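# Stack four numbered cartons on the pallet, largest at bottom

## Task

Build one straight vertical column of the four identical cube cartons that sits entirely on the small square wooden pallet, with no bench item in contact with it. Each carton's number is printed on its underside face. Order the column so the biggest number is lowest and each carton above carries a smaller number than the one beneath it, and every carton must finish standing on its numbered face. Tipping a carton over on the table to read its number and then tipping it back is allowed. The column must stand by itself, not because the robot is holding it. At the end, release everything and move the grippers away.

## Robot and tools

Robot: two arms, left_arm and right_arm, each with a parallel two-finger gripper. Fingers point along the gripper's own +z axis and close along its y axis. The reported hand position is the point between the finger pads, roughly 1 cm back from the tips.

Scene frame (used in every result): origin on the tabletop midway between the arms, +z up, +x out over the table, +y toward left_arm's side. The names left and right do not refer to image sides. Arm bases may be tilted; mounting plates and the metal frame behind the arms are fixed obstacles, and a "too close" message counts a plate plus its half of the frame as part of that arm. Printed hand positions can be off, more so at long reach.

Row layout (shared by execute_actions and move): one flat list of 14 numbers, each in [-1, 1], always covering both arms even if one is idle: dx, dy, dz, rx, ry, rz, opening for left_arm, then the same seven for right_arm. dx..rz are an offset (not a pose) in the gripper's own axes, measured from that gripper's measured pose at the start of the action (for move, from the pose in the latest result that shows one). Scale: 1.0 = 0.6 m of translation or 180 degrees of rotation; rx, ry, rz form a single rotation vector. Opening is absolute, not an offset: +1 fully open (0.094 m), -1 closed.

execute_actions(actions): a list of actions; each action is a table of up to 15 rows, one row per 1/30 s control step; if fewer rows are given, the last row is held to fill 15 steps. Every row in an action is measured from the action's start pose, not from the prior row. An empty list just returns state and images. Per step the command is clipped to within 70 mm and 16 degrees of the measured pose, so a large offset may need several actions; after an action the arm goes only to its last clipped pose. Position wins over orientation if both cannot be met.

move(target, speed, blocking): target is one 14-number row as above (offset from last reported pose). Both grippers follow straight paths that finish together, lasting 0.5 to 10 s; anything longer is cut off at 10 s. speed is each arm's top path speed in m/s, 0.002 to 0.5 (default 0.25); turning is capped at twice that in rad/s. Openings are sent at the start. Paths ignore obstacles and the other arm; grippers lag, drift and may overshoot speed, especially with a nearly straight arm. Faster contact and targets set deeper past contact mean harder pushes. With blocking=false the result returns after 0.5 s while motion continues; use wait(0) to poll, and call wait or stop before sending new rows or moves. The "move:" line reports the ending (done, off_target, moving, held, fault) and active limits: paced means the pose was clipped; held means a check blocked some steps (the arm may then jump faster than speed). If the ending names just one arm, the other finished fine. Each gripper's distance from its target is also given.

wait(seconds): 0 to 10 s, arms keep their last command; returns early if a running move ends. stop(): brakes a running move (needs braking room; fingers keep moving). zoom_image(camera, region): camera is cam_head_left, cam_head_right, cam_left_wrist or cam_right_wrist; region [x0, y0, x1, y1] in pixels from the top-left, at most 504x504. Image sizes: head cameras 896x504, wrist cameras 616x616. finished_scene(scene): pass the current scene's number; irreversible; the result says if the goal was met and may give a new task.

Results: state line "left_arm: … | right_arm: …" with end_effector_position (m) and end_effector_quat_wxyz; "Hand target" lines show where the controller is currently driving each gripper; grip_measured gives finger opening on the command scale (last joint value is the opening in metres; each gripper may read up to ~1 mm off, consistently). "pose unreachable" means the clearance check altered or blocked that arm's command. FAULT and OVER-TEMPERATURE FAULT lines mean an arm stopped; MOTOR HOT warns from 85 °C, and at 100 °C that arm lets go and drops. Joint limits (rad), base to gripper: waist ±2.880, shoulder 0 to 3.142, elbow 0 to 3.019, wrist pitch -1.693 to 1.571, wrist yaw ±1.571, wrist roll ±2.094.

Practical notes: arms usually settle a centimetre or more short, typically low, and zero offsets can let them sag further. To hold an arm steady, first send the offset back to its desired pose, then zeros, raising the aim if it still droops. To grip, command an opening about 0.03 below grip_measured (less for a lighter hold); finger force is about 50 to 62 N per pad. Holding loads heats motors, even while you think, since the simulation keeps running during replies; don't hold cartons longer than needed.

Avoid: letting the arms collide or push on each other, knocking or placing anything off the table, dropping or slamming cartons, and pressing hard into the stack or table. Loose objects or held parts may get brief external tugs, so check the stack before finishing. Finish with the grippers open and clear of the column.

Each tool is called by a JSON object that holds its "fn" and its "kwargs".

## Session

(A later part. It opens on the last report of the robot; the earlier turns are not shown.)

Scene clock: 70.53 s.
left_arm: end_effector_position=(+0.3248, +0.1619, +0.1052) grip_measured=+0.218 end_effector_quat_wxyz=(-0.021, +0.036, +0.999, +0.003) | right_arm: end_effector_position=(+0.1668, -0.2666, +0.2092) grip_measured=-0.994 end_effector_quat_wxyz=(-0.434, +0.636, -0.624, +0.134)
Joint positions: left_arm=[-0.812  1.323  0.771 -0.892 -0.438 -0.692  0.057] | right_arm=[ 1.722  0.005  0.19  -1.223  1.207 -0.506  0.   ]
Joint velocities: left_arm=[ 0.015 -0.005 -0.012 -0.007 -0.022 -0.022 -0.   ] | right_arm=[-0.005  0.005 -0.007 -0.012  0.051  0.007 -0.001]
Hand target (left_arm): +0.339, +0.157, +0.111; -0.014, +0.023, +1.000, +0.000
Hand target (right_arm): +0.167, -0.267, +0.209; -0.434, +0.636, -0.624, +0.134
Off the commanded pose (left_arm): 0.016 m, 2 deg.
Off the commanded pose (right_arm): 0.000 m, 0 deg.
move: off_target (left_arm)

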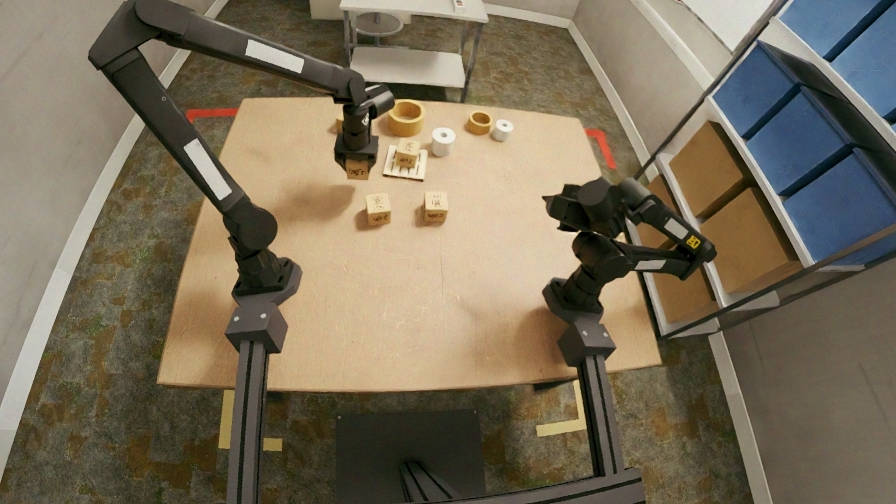

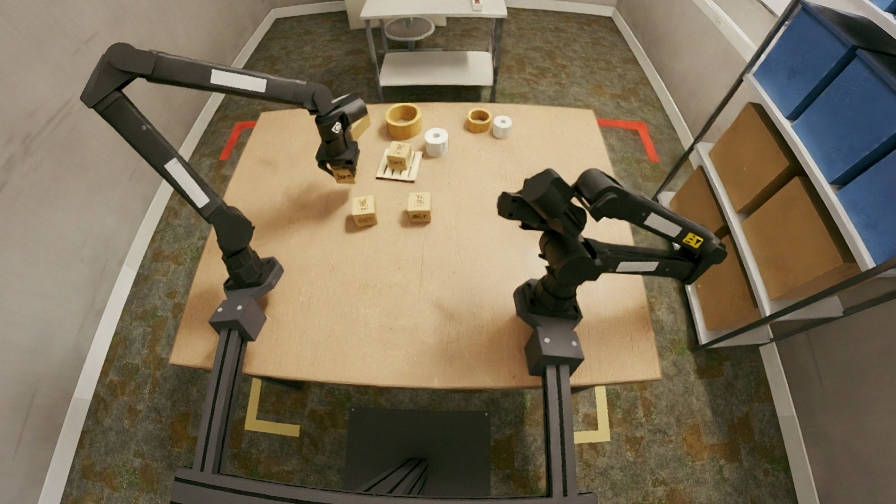

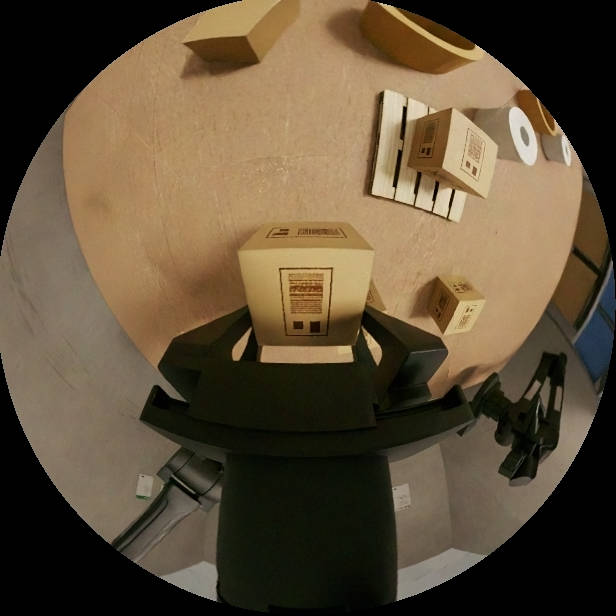

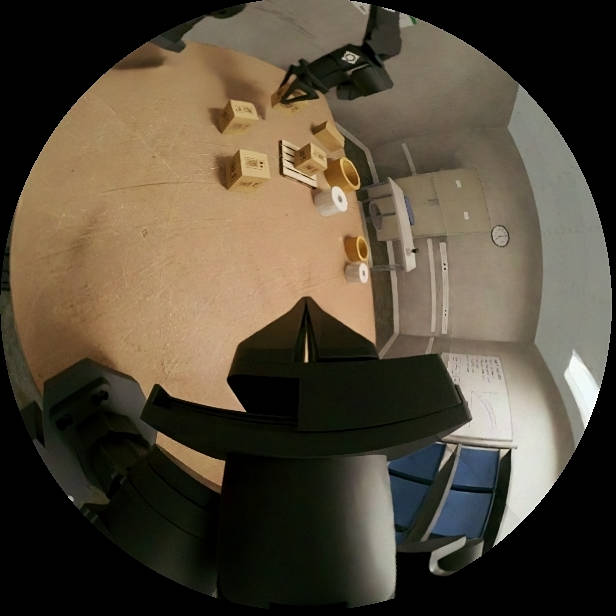

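{"fn": "move", "kwargs": {"target": [-0.03,0.02,0.125,0.002,-0.013,-0.023,0.17,0,0,0,0,0,0,-1], "speed": 0.06}}

{"fn": "move", "kwargs": {"target": [0,0,0,0,0,0,1,0,0,0,0,0,0,-1]}}

{"fn": "move", "kwargs": {"target": [-0.008,-0.01,-0.15,0,0,0,1,0,0,0,0,0,0,-1]}}

{"fn": "move", "kwargs": {"target": [0.16,-0.125,-0.02,0,0,-0.06,1,0,0,0,0,0,0,-1]}}

Scene clock: 72.47 s.
left_arm: end_effector_position=(+0.3398, +0.1725, +0.0362) grip_measured=+0.218 end_effector_quat_wxyz=(+0.001, -0.004, +1.000, -0.001) | right_arm: end_effector_position=(+0.1668, -0.2666, +0.2092) grip_measured=-0.994 end_effector_quat_wxyz=(-0.434, +0.636, -0.624, +0.134)
Joint positions: left_arm=[-0.684  1.439  0.7   -0.603 -0.435 -0.616  0.057] | right_arm=[ 1.722  0.005  0.19  -1.223  1.207 -0.506  0.   ]
Joint velocities: left_arm=[ 0.005 -0.005  0.012 -0.007  0.007 -0.007 -0.   ] | right_arm=[-0.015 -0.005 -0.022  0.017 -0.007  0.066  0.001]
Hand target (left_arm): +0.340, +0.173, +0.030; -0.001, -0.000, +1.000, -0.000
Hand target (right_arm): +0.167, -0.267, +0.209; -0.434, +0.636, -0.624, +0.134
Off the commanded pose (left_arm): 0.007 m, 1 deg.
Off the commanded pose (right_arm): 0.000 m, 0 deg.
move: done

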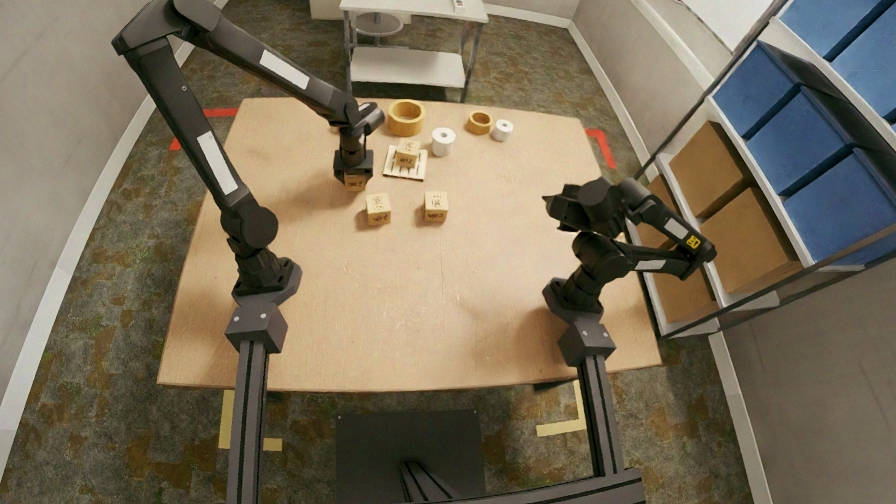

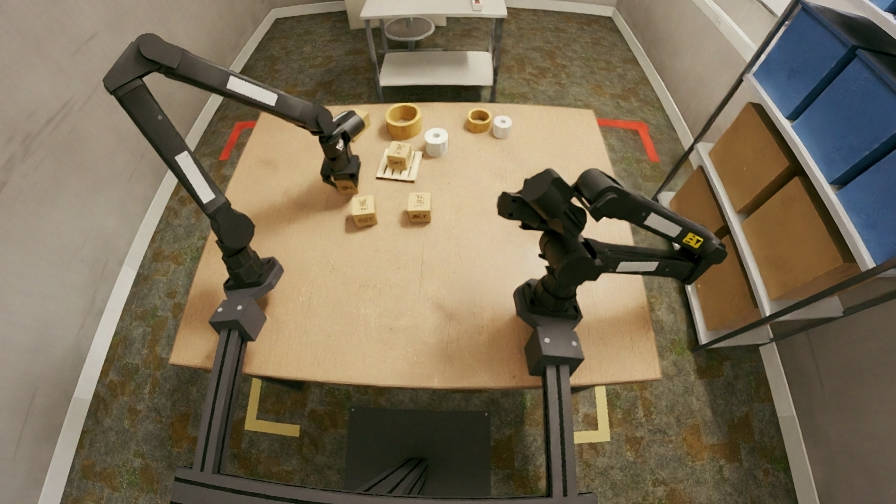

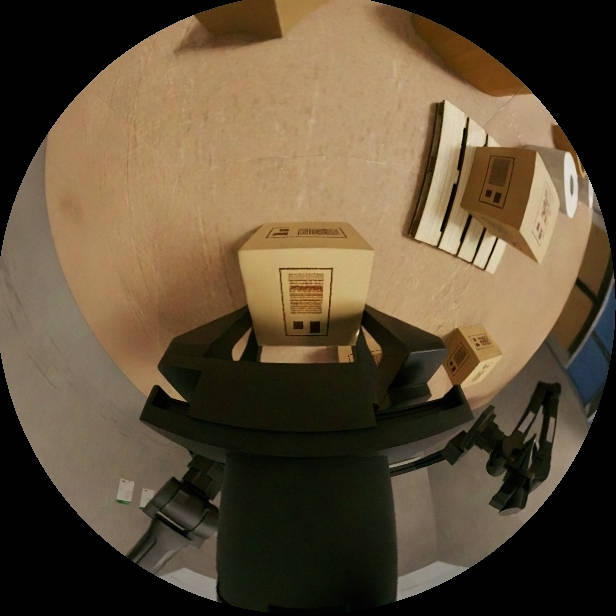

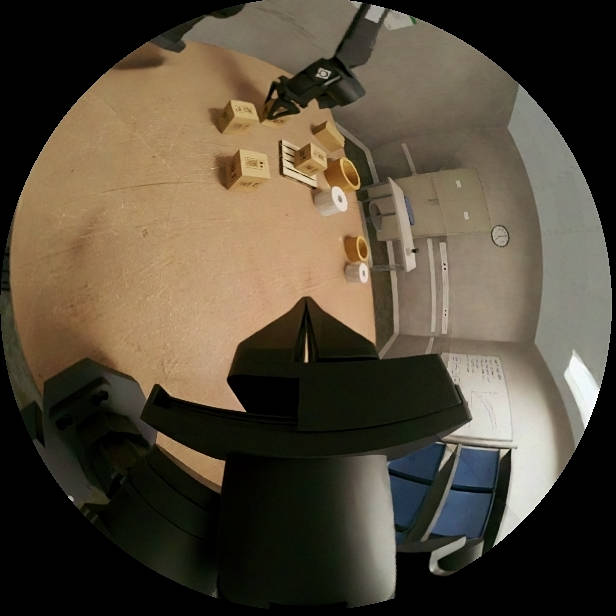

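Scene clock: 72.97 s.
left_arm: end_effector_position=(+0.3393, +0.1727, +0.0360) grip_measured=+1.000 end_effector_quat_wxyz=(+0.000, -0.004, +1.000, -0.001) | right_arm: end_effector_position=(+0.1668, -0.2666, +0.2092) grip_measured=-0.994 end_effector_quat_wxyz=(-0.434, +0.636, -0.624, +0.134)
Joint positions: left_arm=[-0.684  1.439  0.699 -0.603 -0.435 -0.616  0.094] | right_arm=[ 1.722  0.005  0.19  -1.223  1.207 -0.506  0.   ]
Joint velocities: left_arm=[-0.005 -0.015  0.007 -0.002 -0.066  0.007  0.   ] | right_arm=[-0.015 -0.015  0.022  0.002 -0.007  0.066 -0.001]
Hand target (left_arm): +0.340, +0.172, +0.036; +0.001, -0.004, +1.000, -0.001
Hand target (right_arm): +0.167, -0.267, +0.209; -0.434, +0.636, -0.624, +0.134
Off the commanded pose (left_arm): 0.001 m, 0 deg.
Off the commanded pose (right_arm): 0.000 m, 0 deg.
move: done

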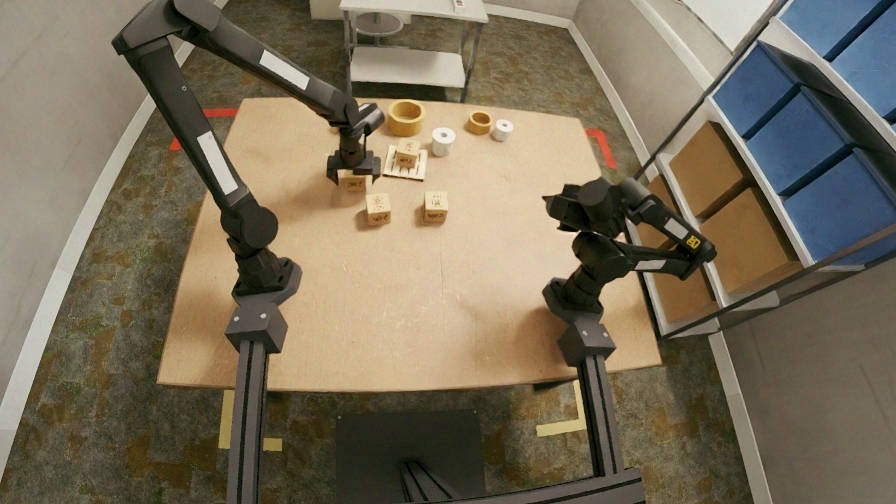

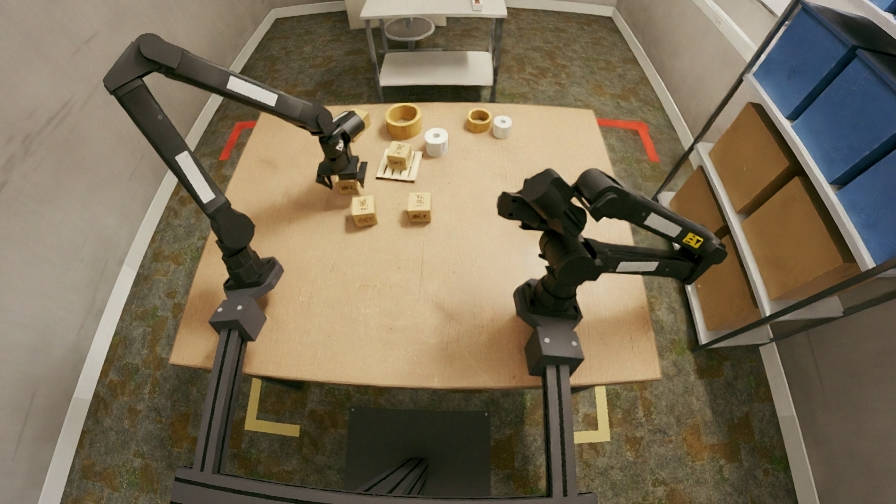

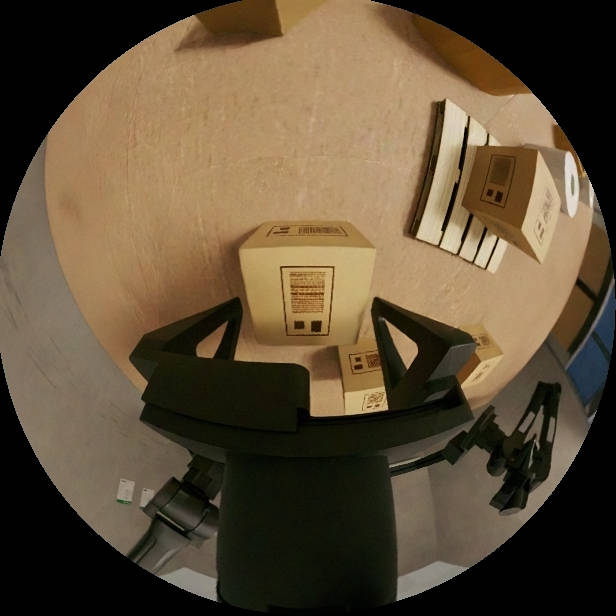

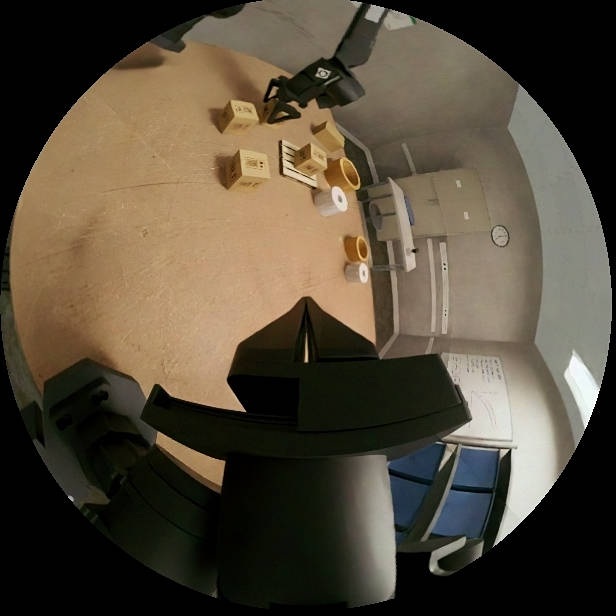

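Scene clock: 73.87 s.
left_arm: end_effector_position=(+0.3366, +0.1714, +0.1201) grip_measured=+1.000 end_effector_quat_wxyz=(-0.005, +0.004, +1.000, +0.003) | right_arm: end_effector_position=(+0.1668, -0.2666, +0.2092) grip_measured=-0.994 end_effector_quat_wxyz=(-0.434, +0.636, -0.624, +0.134)
Joint positions: left_arm=[-0.8    1.274  0.78  -0.917 -0.456 -0.732  0.094] | right_arm=[ 1.722  0.005  0.19  -1.223  1.207 -0.506  0.   ]
Joint velocities: left_arm=[-0.005  0.015  0.007 -0.007  0.066 -0.007  0.   ] | right_arm=[-0.015  0.005  0.007  0.002 -0.007 -0.007 -0.   ]
Hand target (left_arm): +0.344, +0.167, +0.126; +0.001, -0.004, +1.000, -0.000
Hand target (right_arm): +0.167, -0.267, +0.209; -0.434, +0.636, -0.624, +0.134
Off the commanded pose (left_arm): 0.011 m, 1 deg.
Off the commanded pose (right_arm): 0.000 m, 0 deg.
move: off_target (left_arm)

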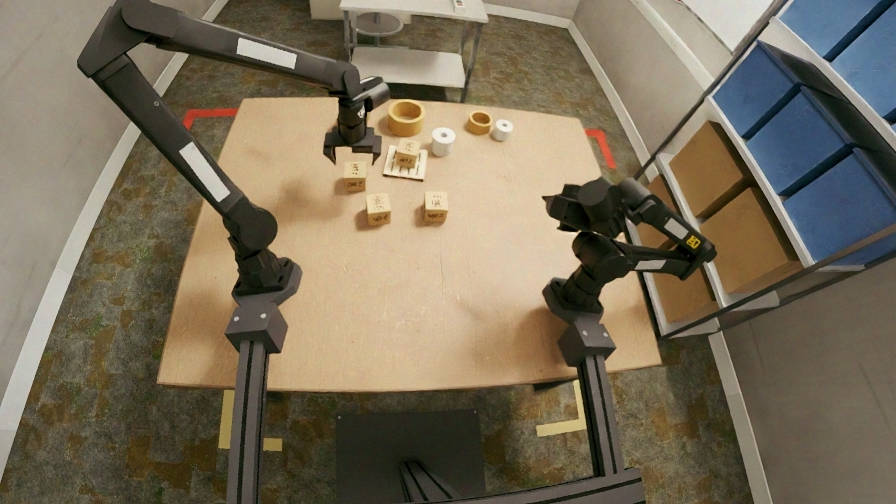

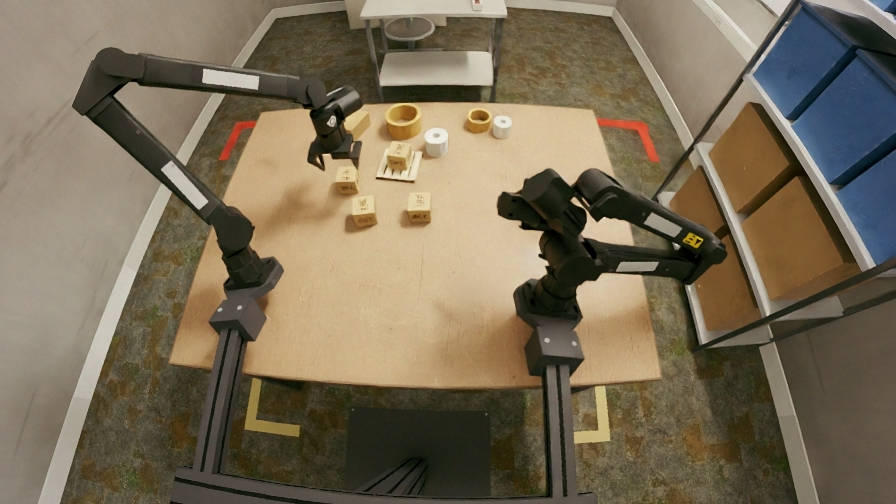

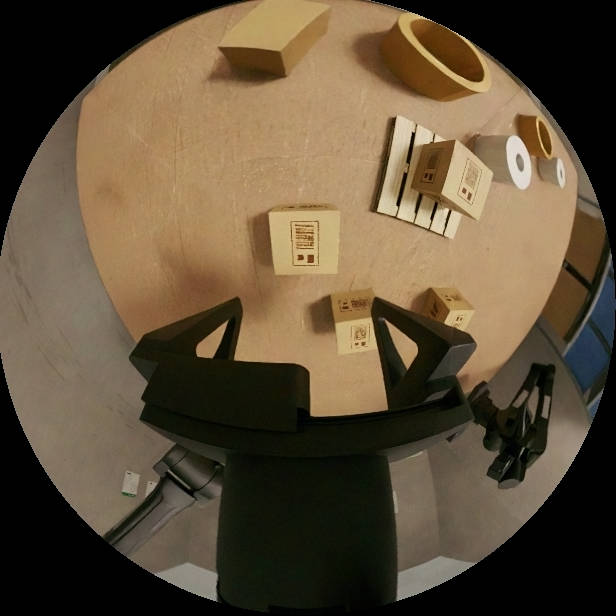

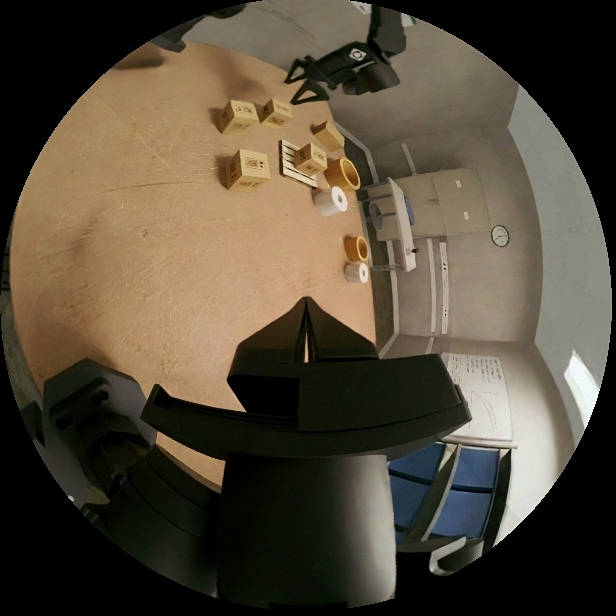

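Scene clock: 75.07 s.
left_arm: end_effector_position=(+0.2370, +0.0997, +0.1314) grip_measured=+1.000 end_effector_quat_wxyz=(-0.003, -0.082, +0.997, +0.001) | right_arm: end_effector_position=(+0.1668, -0.2666, +0.2092) grip_measured=-0.994 end_effector_quat_wxyz=(-0.434, +0.636, -0.624, +0.134)
Joint positions: left_arm=[-1.153  1.392  0.748 -0.941 -0.482 -1.297  0.094] | right_arm=[ 1.722  0.005  0.19  -1.223  1.207 -0.506  0.   ]
Joint velocities: left_arm=[-0.005 -0.015 -0.007 -0.012 -0.022 -0.007  0.   ] | right_arm=[-0.005  0.005 -0.012 -0.002 -0.007  0.022 -0.001]
Hand target (left_arm): +0.241, +0.097, +0.133; -0.002, -0.090, +0.996, +0.003
Hand target (right_arm): +0.167, -0.267, +0.209; -0.434, +0.636, -0.624, +0.134
Off the commanded pose (left_arm): 0.004 m, 1 deg.
Off the commanded pose (right_arm): 0.000 m, 0 deg.
move: done

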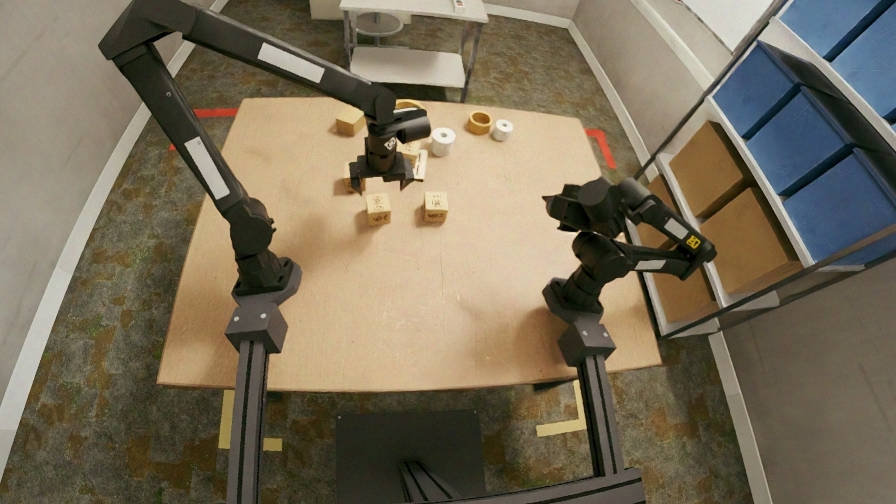

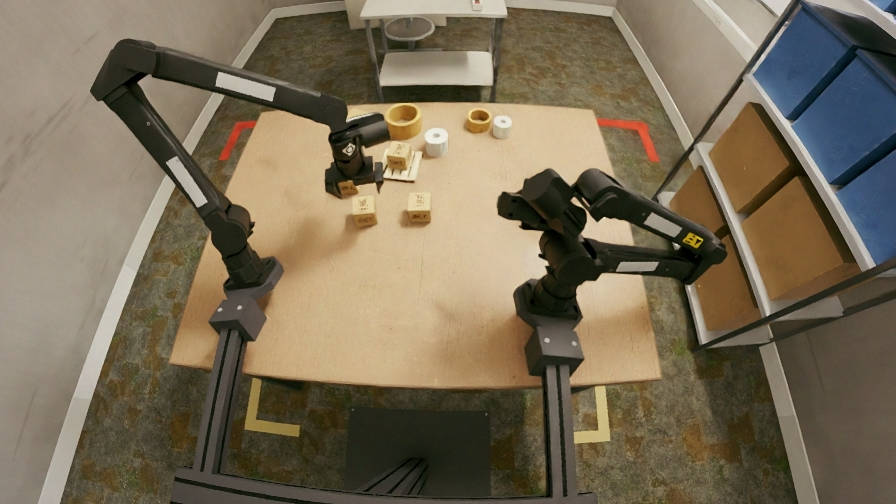

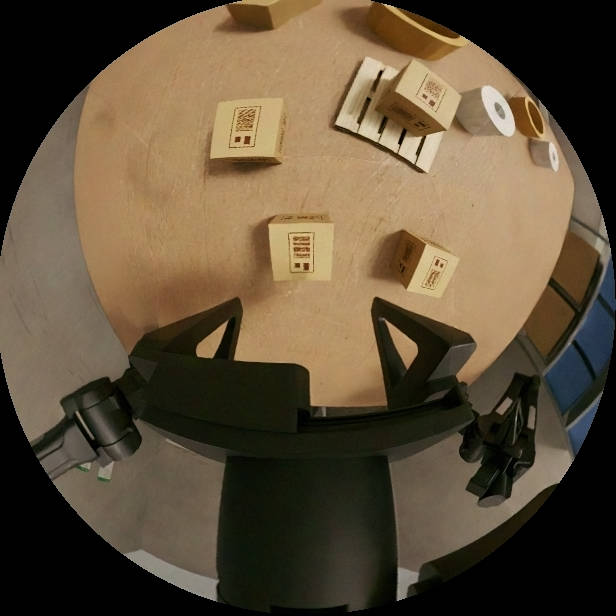

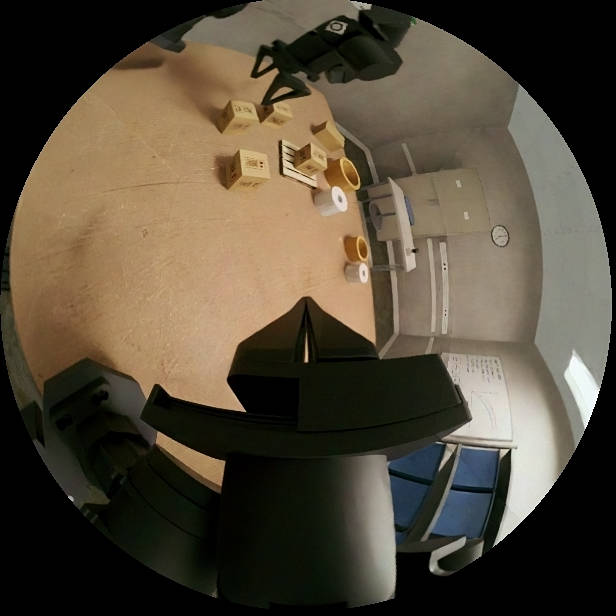

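{"fn": "move", "kwargs": {"target": [0.011,0.012,0.168,0,0,-0.005,1,0,0,0,0,0,0,-1], "speed": 0.1}}

{"fn": "move", "kwargs": {"target": [0,0,0,0,0,0,0.17,0,0,0,0,0,0,-1]}}

{"fn": "move", "kwargs": {"target": [0,0,-0.19,0,0,0,0.17,0,0,0,0,0,0,-1]}}

{"fn": "move", "kwargs": {"target": [-0.32,-0.21,-0.03,0,0,0.11,0.17,0,0,0,0,0,0,-1]}}

Scene clock: 76.83 s.
left_arm: end_effector_position=(+0.2276, +0.1058, +0.0341) grip_measured=+1.000 end_effector_quat_wxyz=(-0.002, -0.093, +0.996, +0.001) | right_arm: end_effector_position=(+0.1668, -0.2666, +0.2092) grip_measured=-0.994 end_effector_quat_wxyz=(-0.434, +0.636, -0.624, +0.134)
Joint positions: left_arm=[-1.027  1.579  0.625 -0.565 -0.481 -1.177  0.094] | right_arm=[ 1.722  0.005  0.19  -1.223  1.207 -0.506  0.   ]
Joint velocities: left_arm=[-0.024  0.005  0.002  0.002  0.037  0.022  0.   ] | right_arm=[-0.005 -0.005  0.002 -0.002 -0.007  0.051  0.001]
Hand target (left_arm): +0.228, +0.105, +0.031; -0.004, -0.089, +0.996, +0.001
Hand target (right_arm): +0.167, -0.267, +0.209; -0.434, +0.636, -0.624, +0.134
Off the commanded pose (left_arm): 0.004 m, 0 deg.
Off the commanded pose (right_arm): 0.000 m, 0 deg.
move: done

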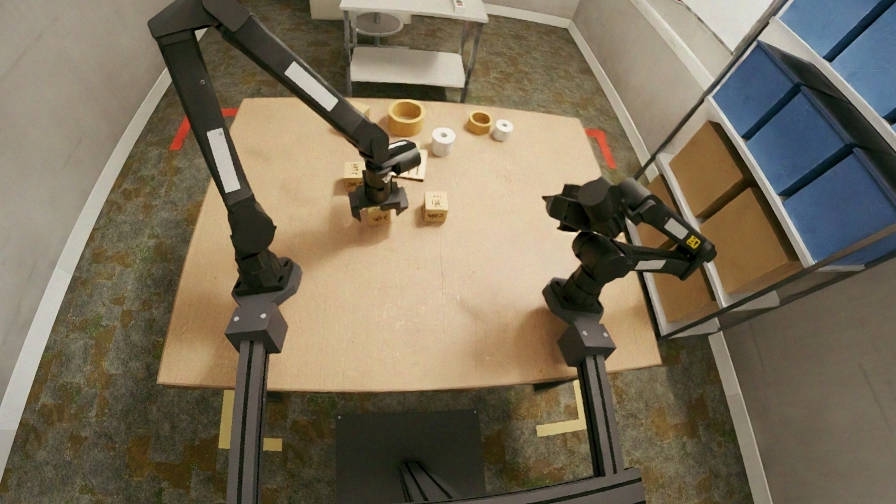

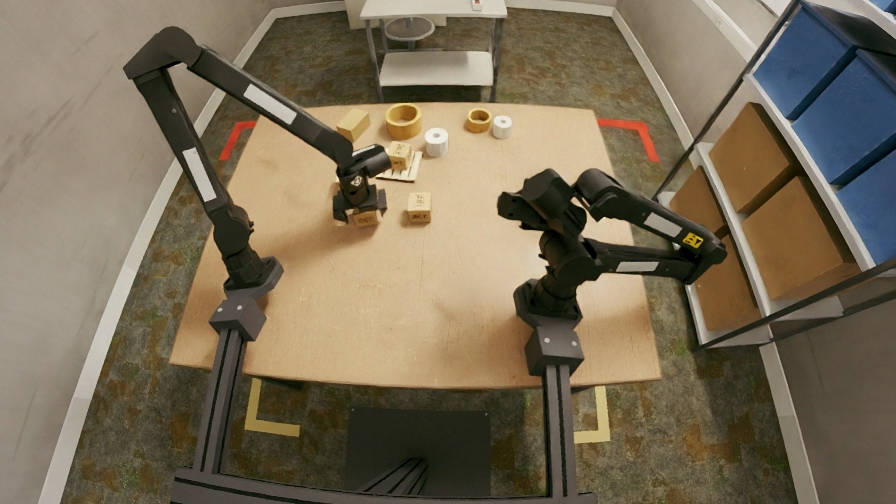

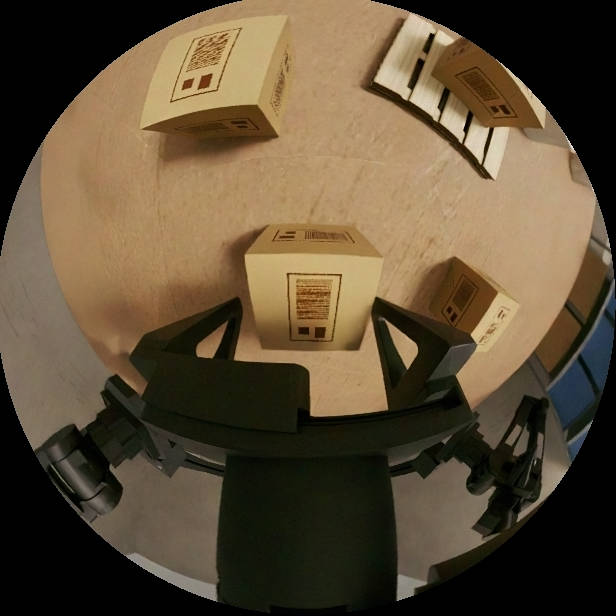

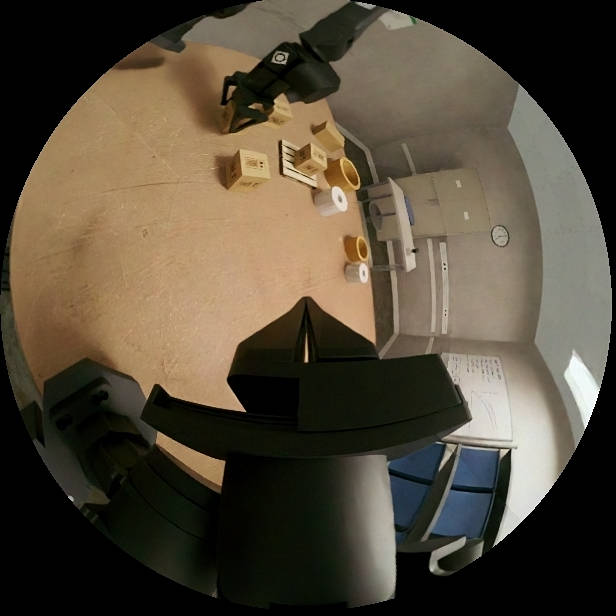

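Scene clock: 77.33 s.
left_arm: end_effector_position=(+0.2276, +0.1057, +0.0341) grip_measured=+0.220 end_effector_quat_wxyz=(-0.002, -0.093, +0.996, +0.001) | right_arm: end_effector_position=(+0.1668, -0.2666, +0.2092) grip_measured=-0.994 end_effector_quat_wxyz=(-0.434, +0.636, -0.624, +0.134)
Joint positions: left_arm=[-1.027  1.579  0.625 -0.565 -0.481 -1.177  0.057] | right_arm=[ 1.722  0.005  0.19  -1.223  1.207 -0.506  0.   ]
Joint velocities: left_arm=[-0.005 -0.005  0.002  0.002  0.051  0.022 -0.001] | right_arm=[ 0.024 -0.005 -0.002 -0.012 -0.051  0.007  0.001]
Hand target (left_arm): +0.228, +0.106, +0.034; -0.002, -0.093, +0.996, +0.001
Hand target (right_arm): +0.167, -0.267, +0.209; -0.434, +0.636, -0.624, +0.134
Off the commanded pose (left_arm): 0.000 m, 0 deg.
Off the commanded pose (right_arm): 0.000 m, 0 deg.
move: done

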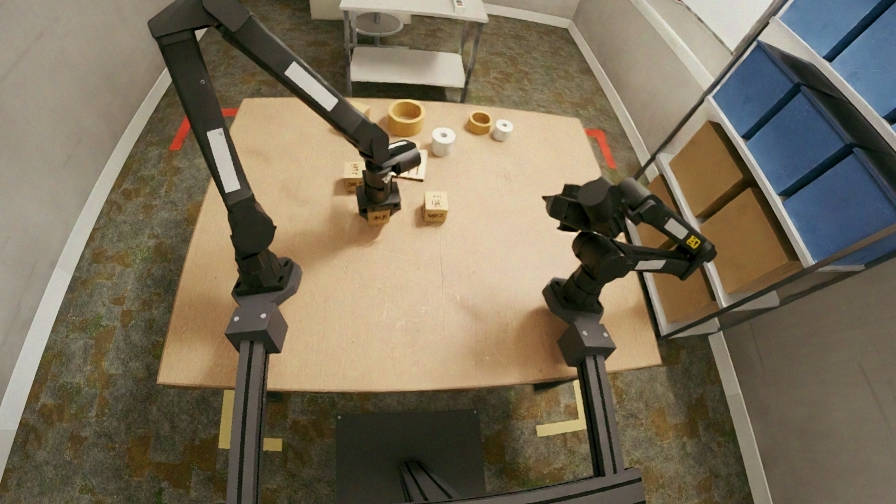

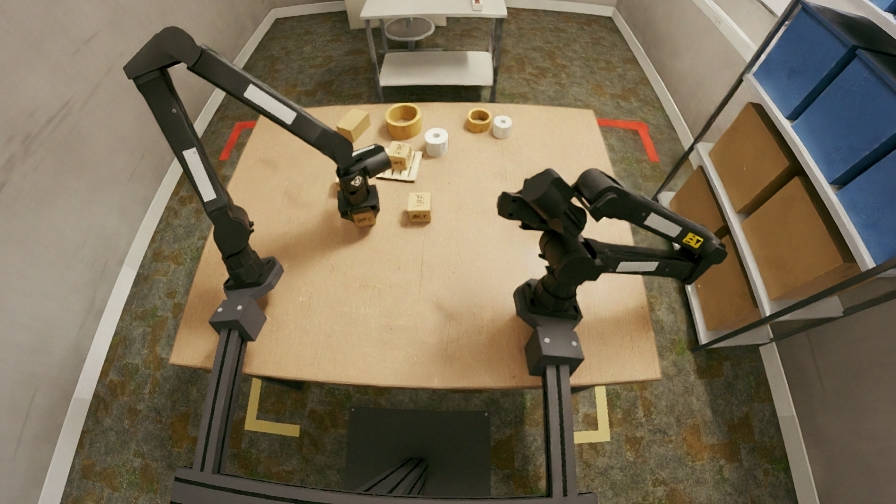

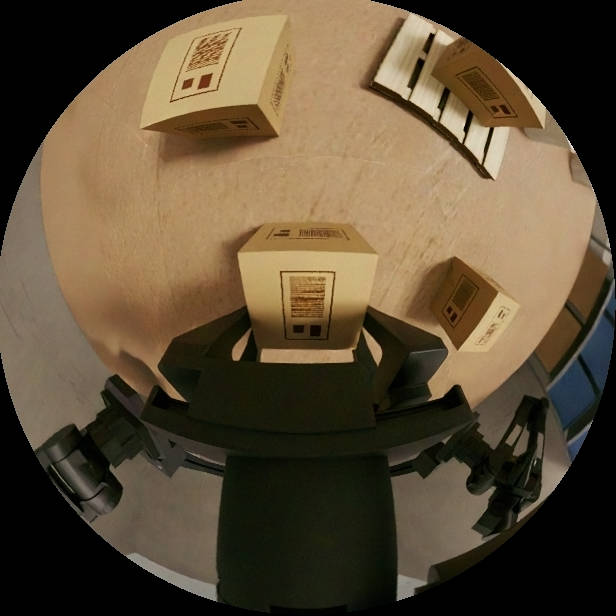

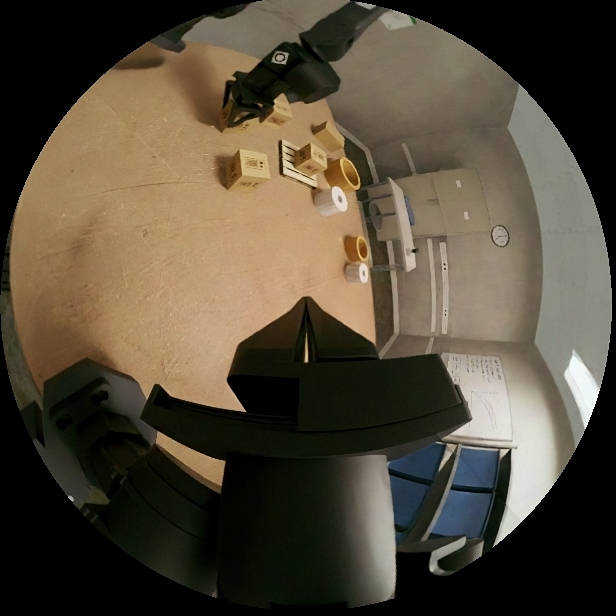

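Scene clock: 78.33 s.
left_arm: end_effector_position=(+0.2219, +0.1143, +0.1398) grip_measured=+0.220 end_effector_quat_wxyz=(-0.006, -0.084, +0.996, +0.009) | right_arm: end_effector_position=(+0.1668, -0.2666, +0.2092) grip_measured=-0.994 end_effector_quat_wxyz=(-0.434, +0.636, -0.624, +0.134)
Joint positions: left_arm=[-1.187  1.348  0.718 -0.993 -0.481 -1.35   0.057] | right_arm=[ 1.722  0.005  0.19  -1.223  1.207 -0.506  0.   ]
Joint velocities: left_arm=[-0.005 -0.005 -0.017  0.002  0.051 -0.037 -0.   ] | right_arm=[ 0.005  0.005  0.002 -0.002 -0.007 -0.037 -0.001]
Hand target (left_arm): +0.228, +0.106, +0.148; -0.001, -0.093, +0.996, +0.001
Hand target (right_arm): +0.167, -0.267, +0.209; -0.434, +0.636, -0.624, +0.134
Off the commanded pose (left_arm): 0.014 m, 1 deg.
Off the commanded pose (right_arm): 0.000 m, 0 deg.
move: off_target (left_arm)

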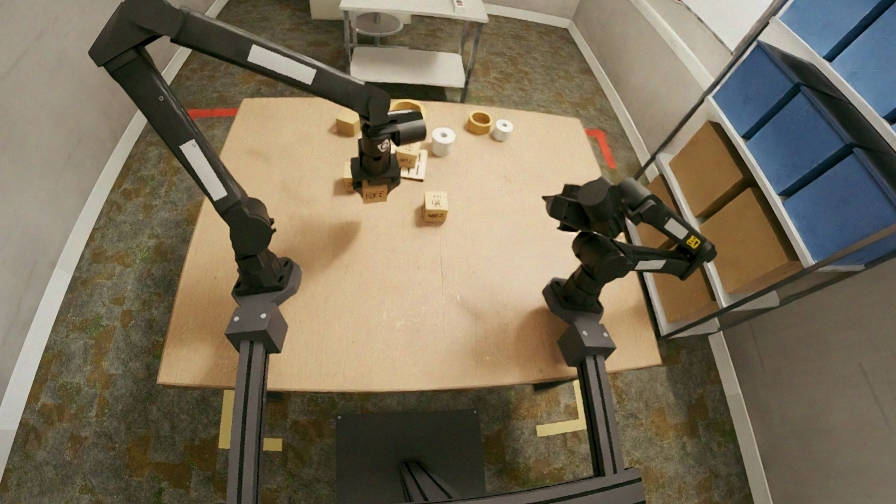

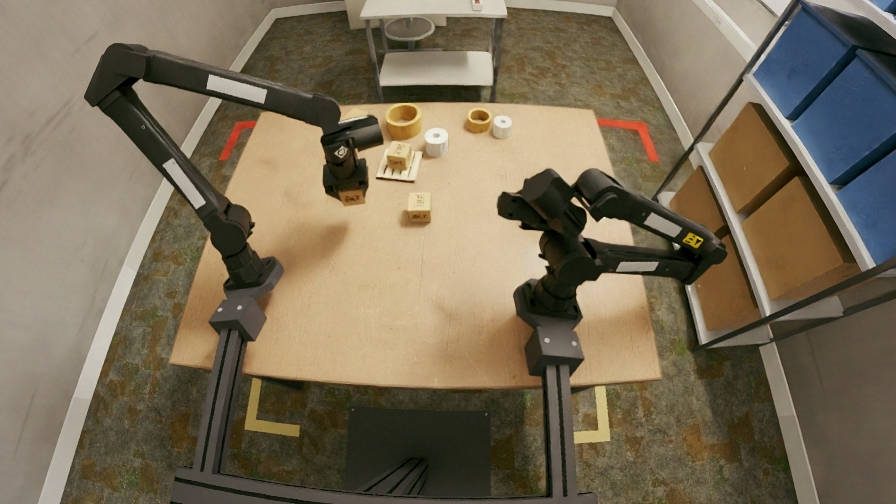

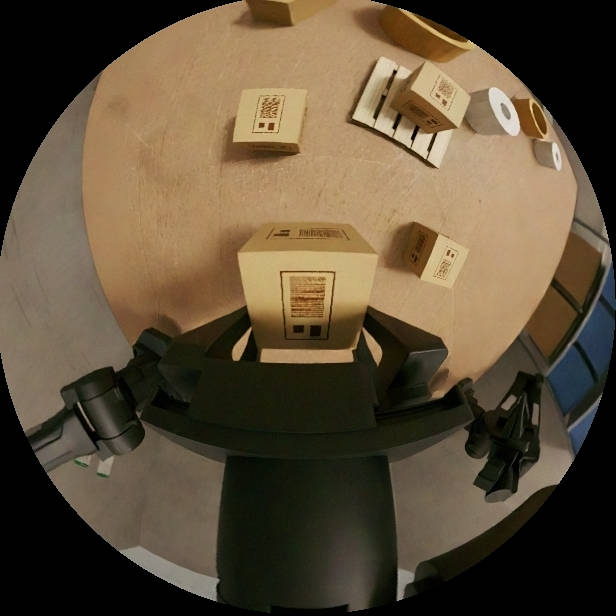

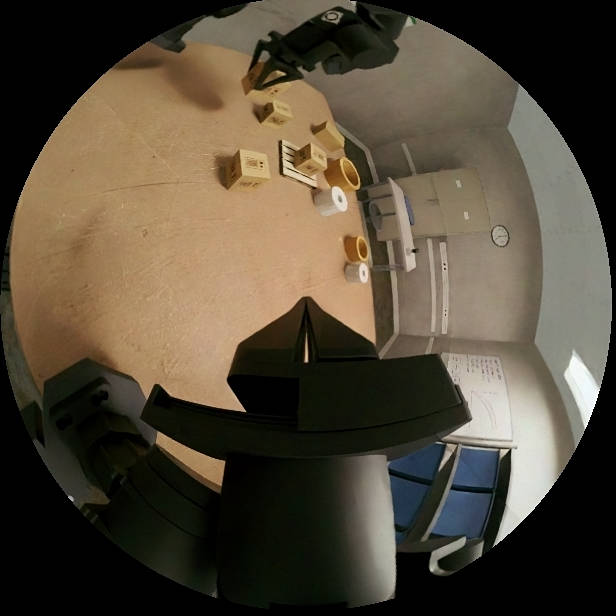

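Scene clock: 79.87 s.
left_arm: end_effector_position=(+0.4236, +0.0289, +0.1500) grip_measured=+0.220 end_effector_quat_wxyz=(-0.010, +0.084, +0.996, +0.011) | right_arm: end_effector_position=(+0.1668, -0.2666, +0.2092) grip_measured=-0.994 end_effector_quat_wxyz=(-0.434, +0.636, -0.624, +0.134)
Joint positions: left_arm=[-0.917  1.664  1.301 -1.129 -0.476 -0.713  0.057] | right_arm=[ 1.722  0.005  0.19  -1.223  1.207 -0.506  0.   ]
Joint velocities: left_arm=[-0.015  0.005 -0.002  0.002  0.11  -0.051  0.   ] | right_arm=[-0.005 -0.005  0.002 -0.007 -0.051  0.007 -0.001]
Hand target (left_arm): +0.432, +0.022, +0.154; -0.009, +0.088, +0.996, +0.007
Hand target (right_arm): +0.167, -0.267, +0.209; -0.434, +0.636, -0.624, +0.134
Off the commanded pose (left_arm): 0.012 m, 1 deg.
Off the commanded pose (right_arm): 0.000 m, 0 deg.
move: off_target (left_arm)

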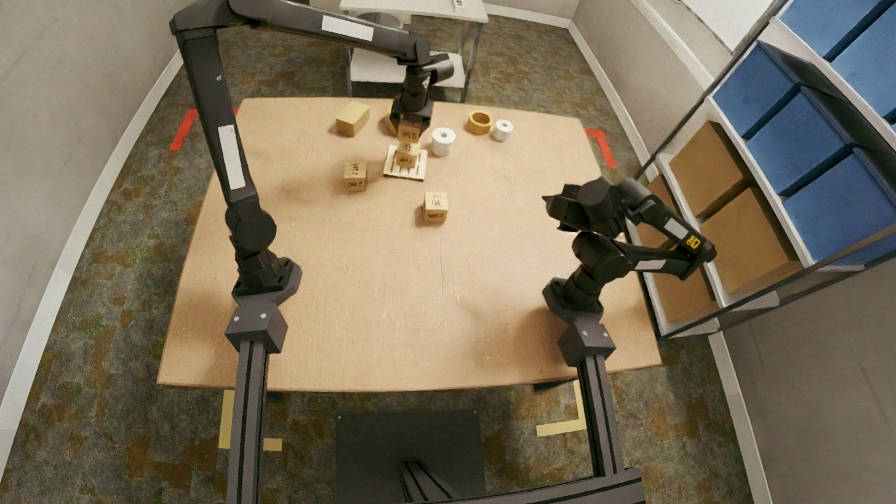

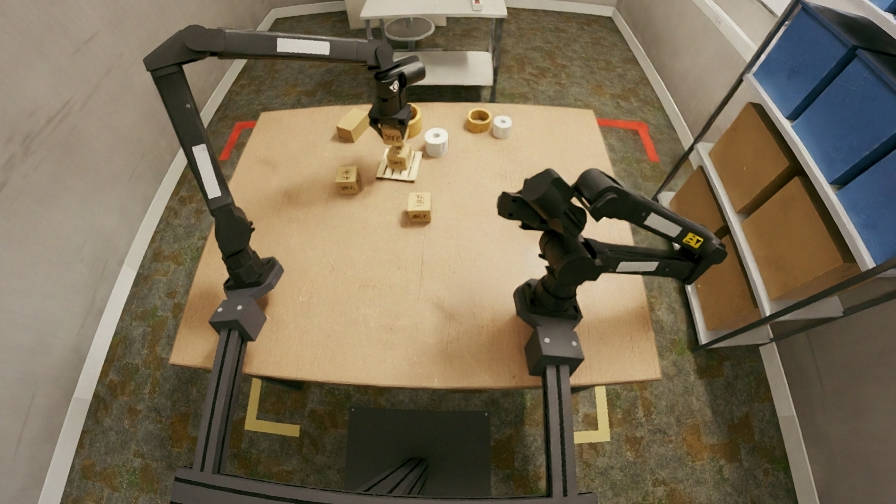

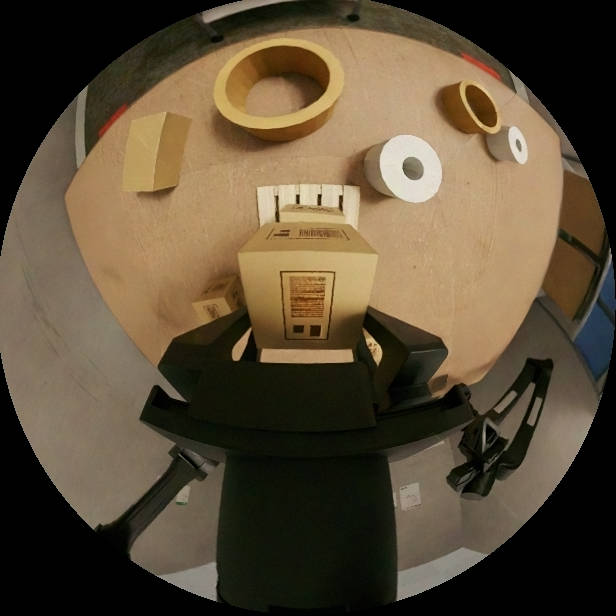

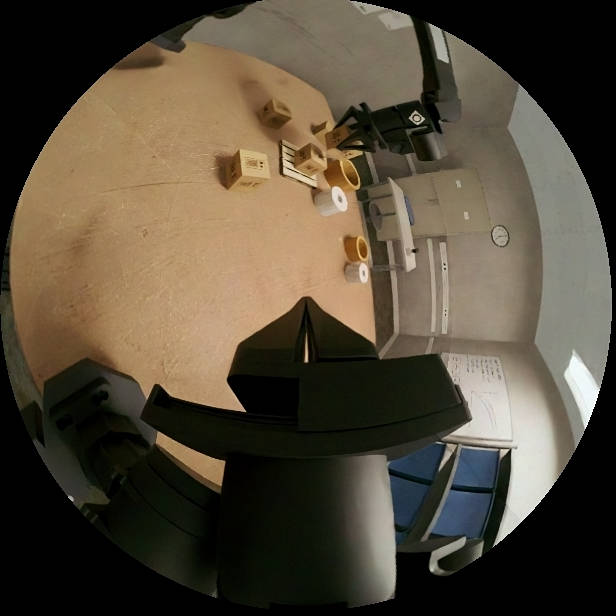

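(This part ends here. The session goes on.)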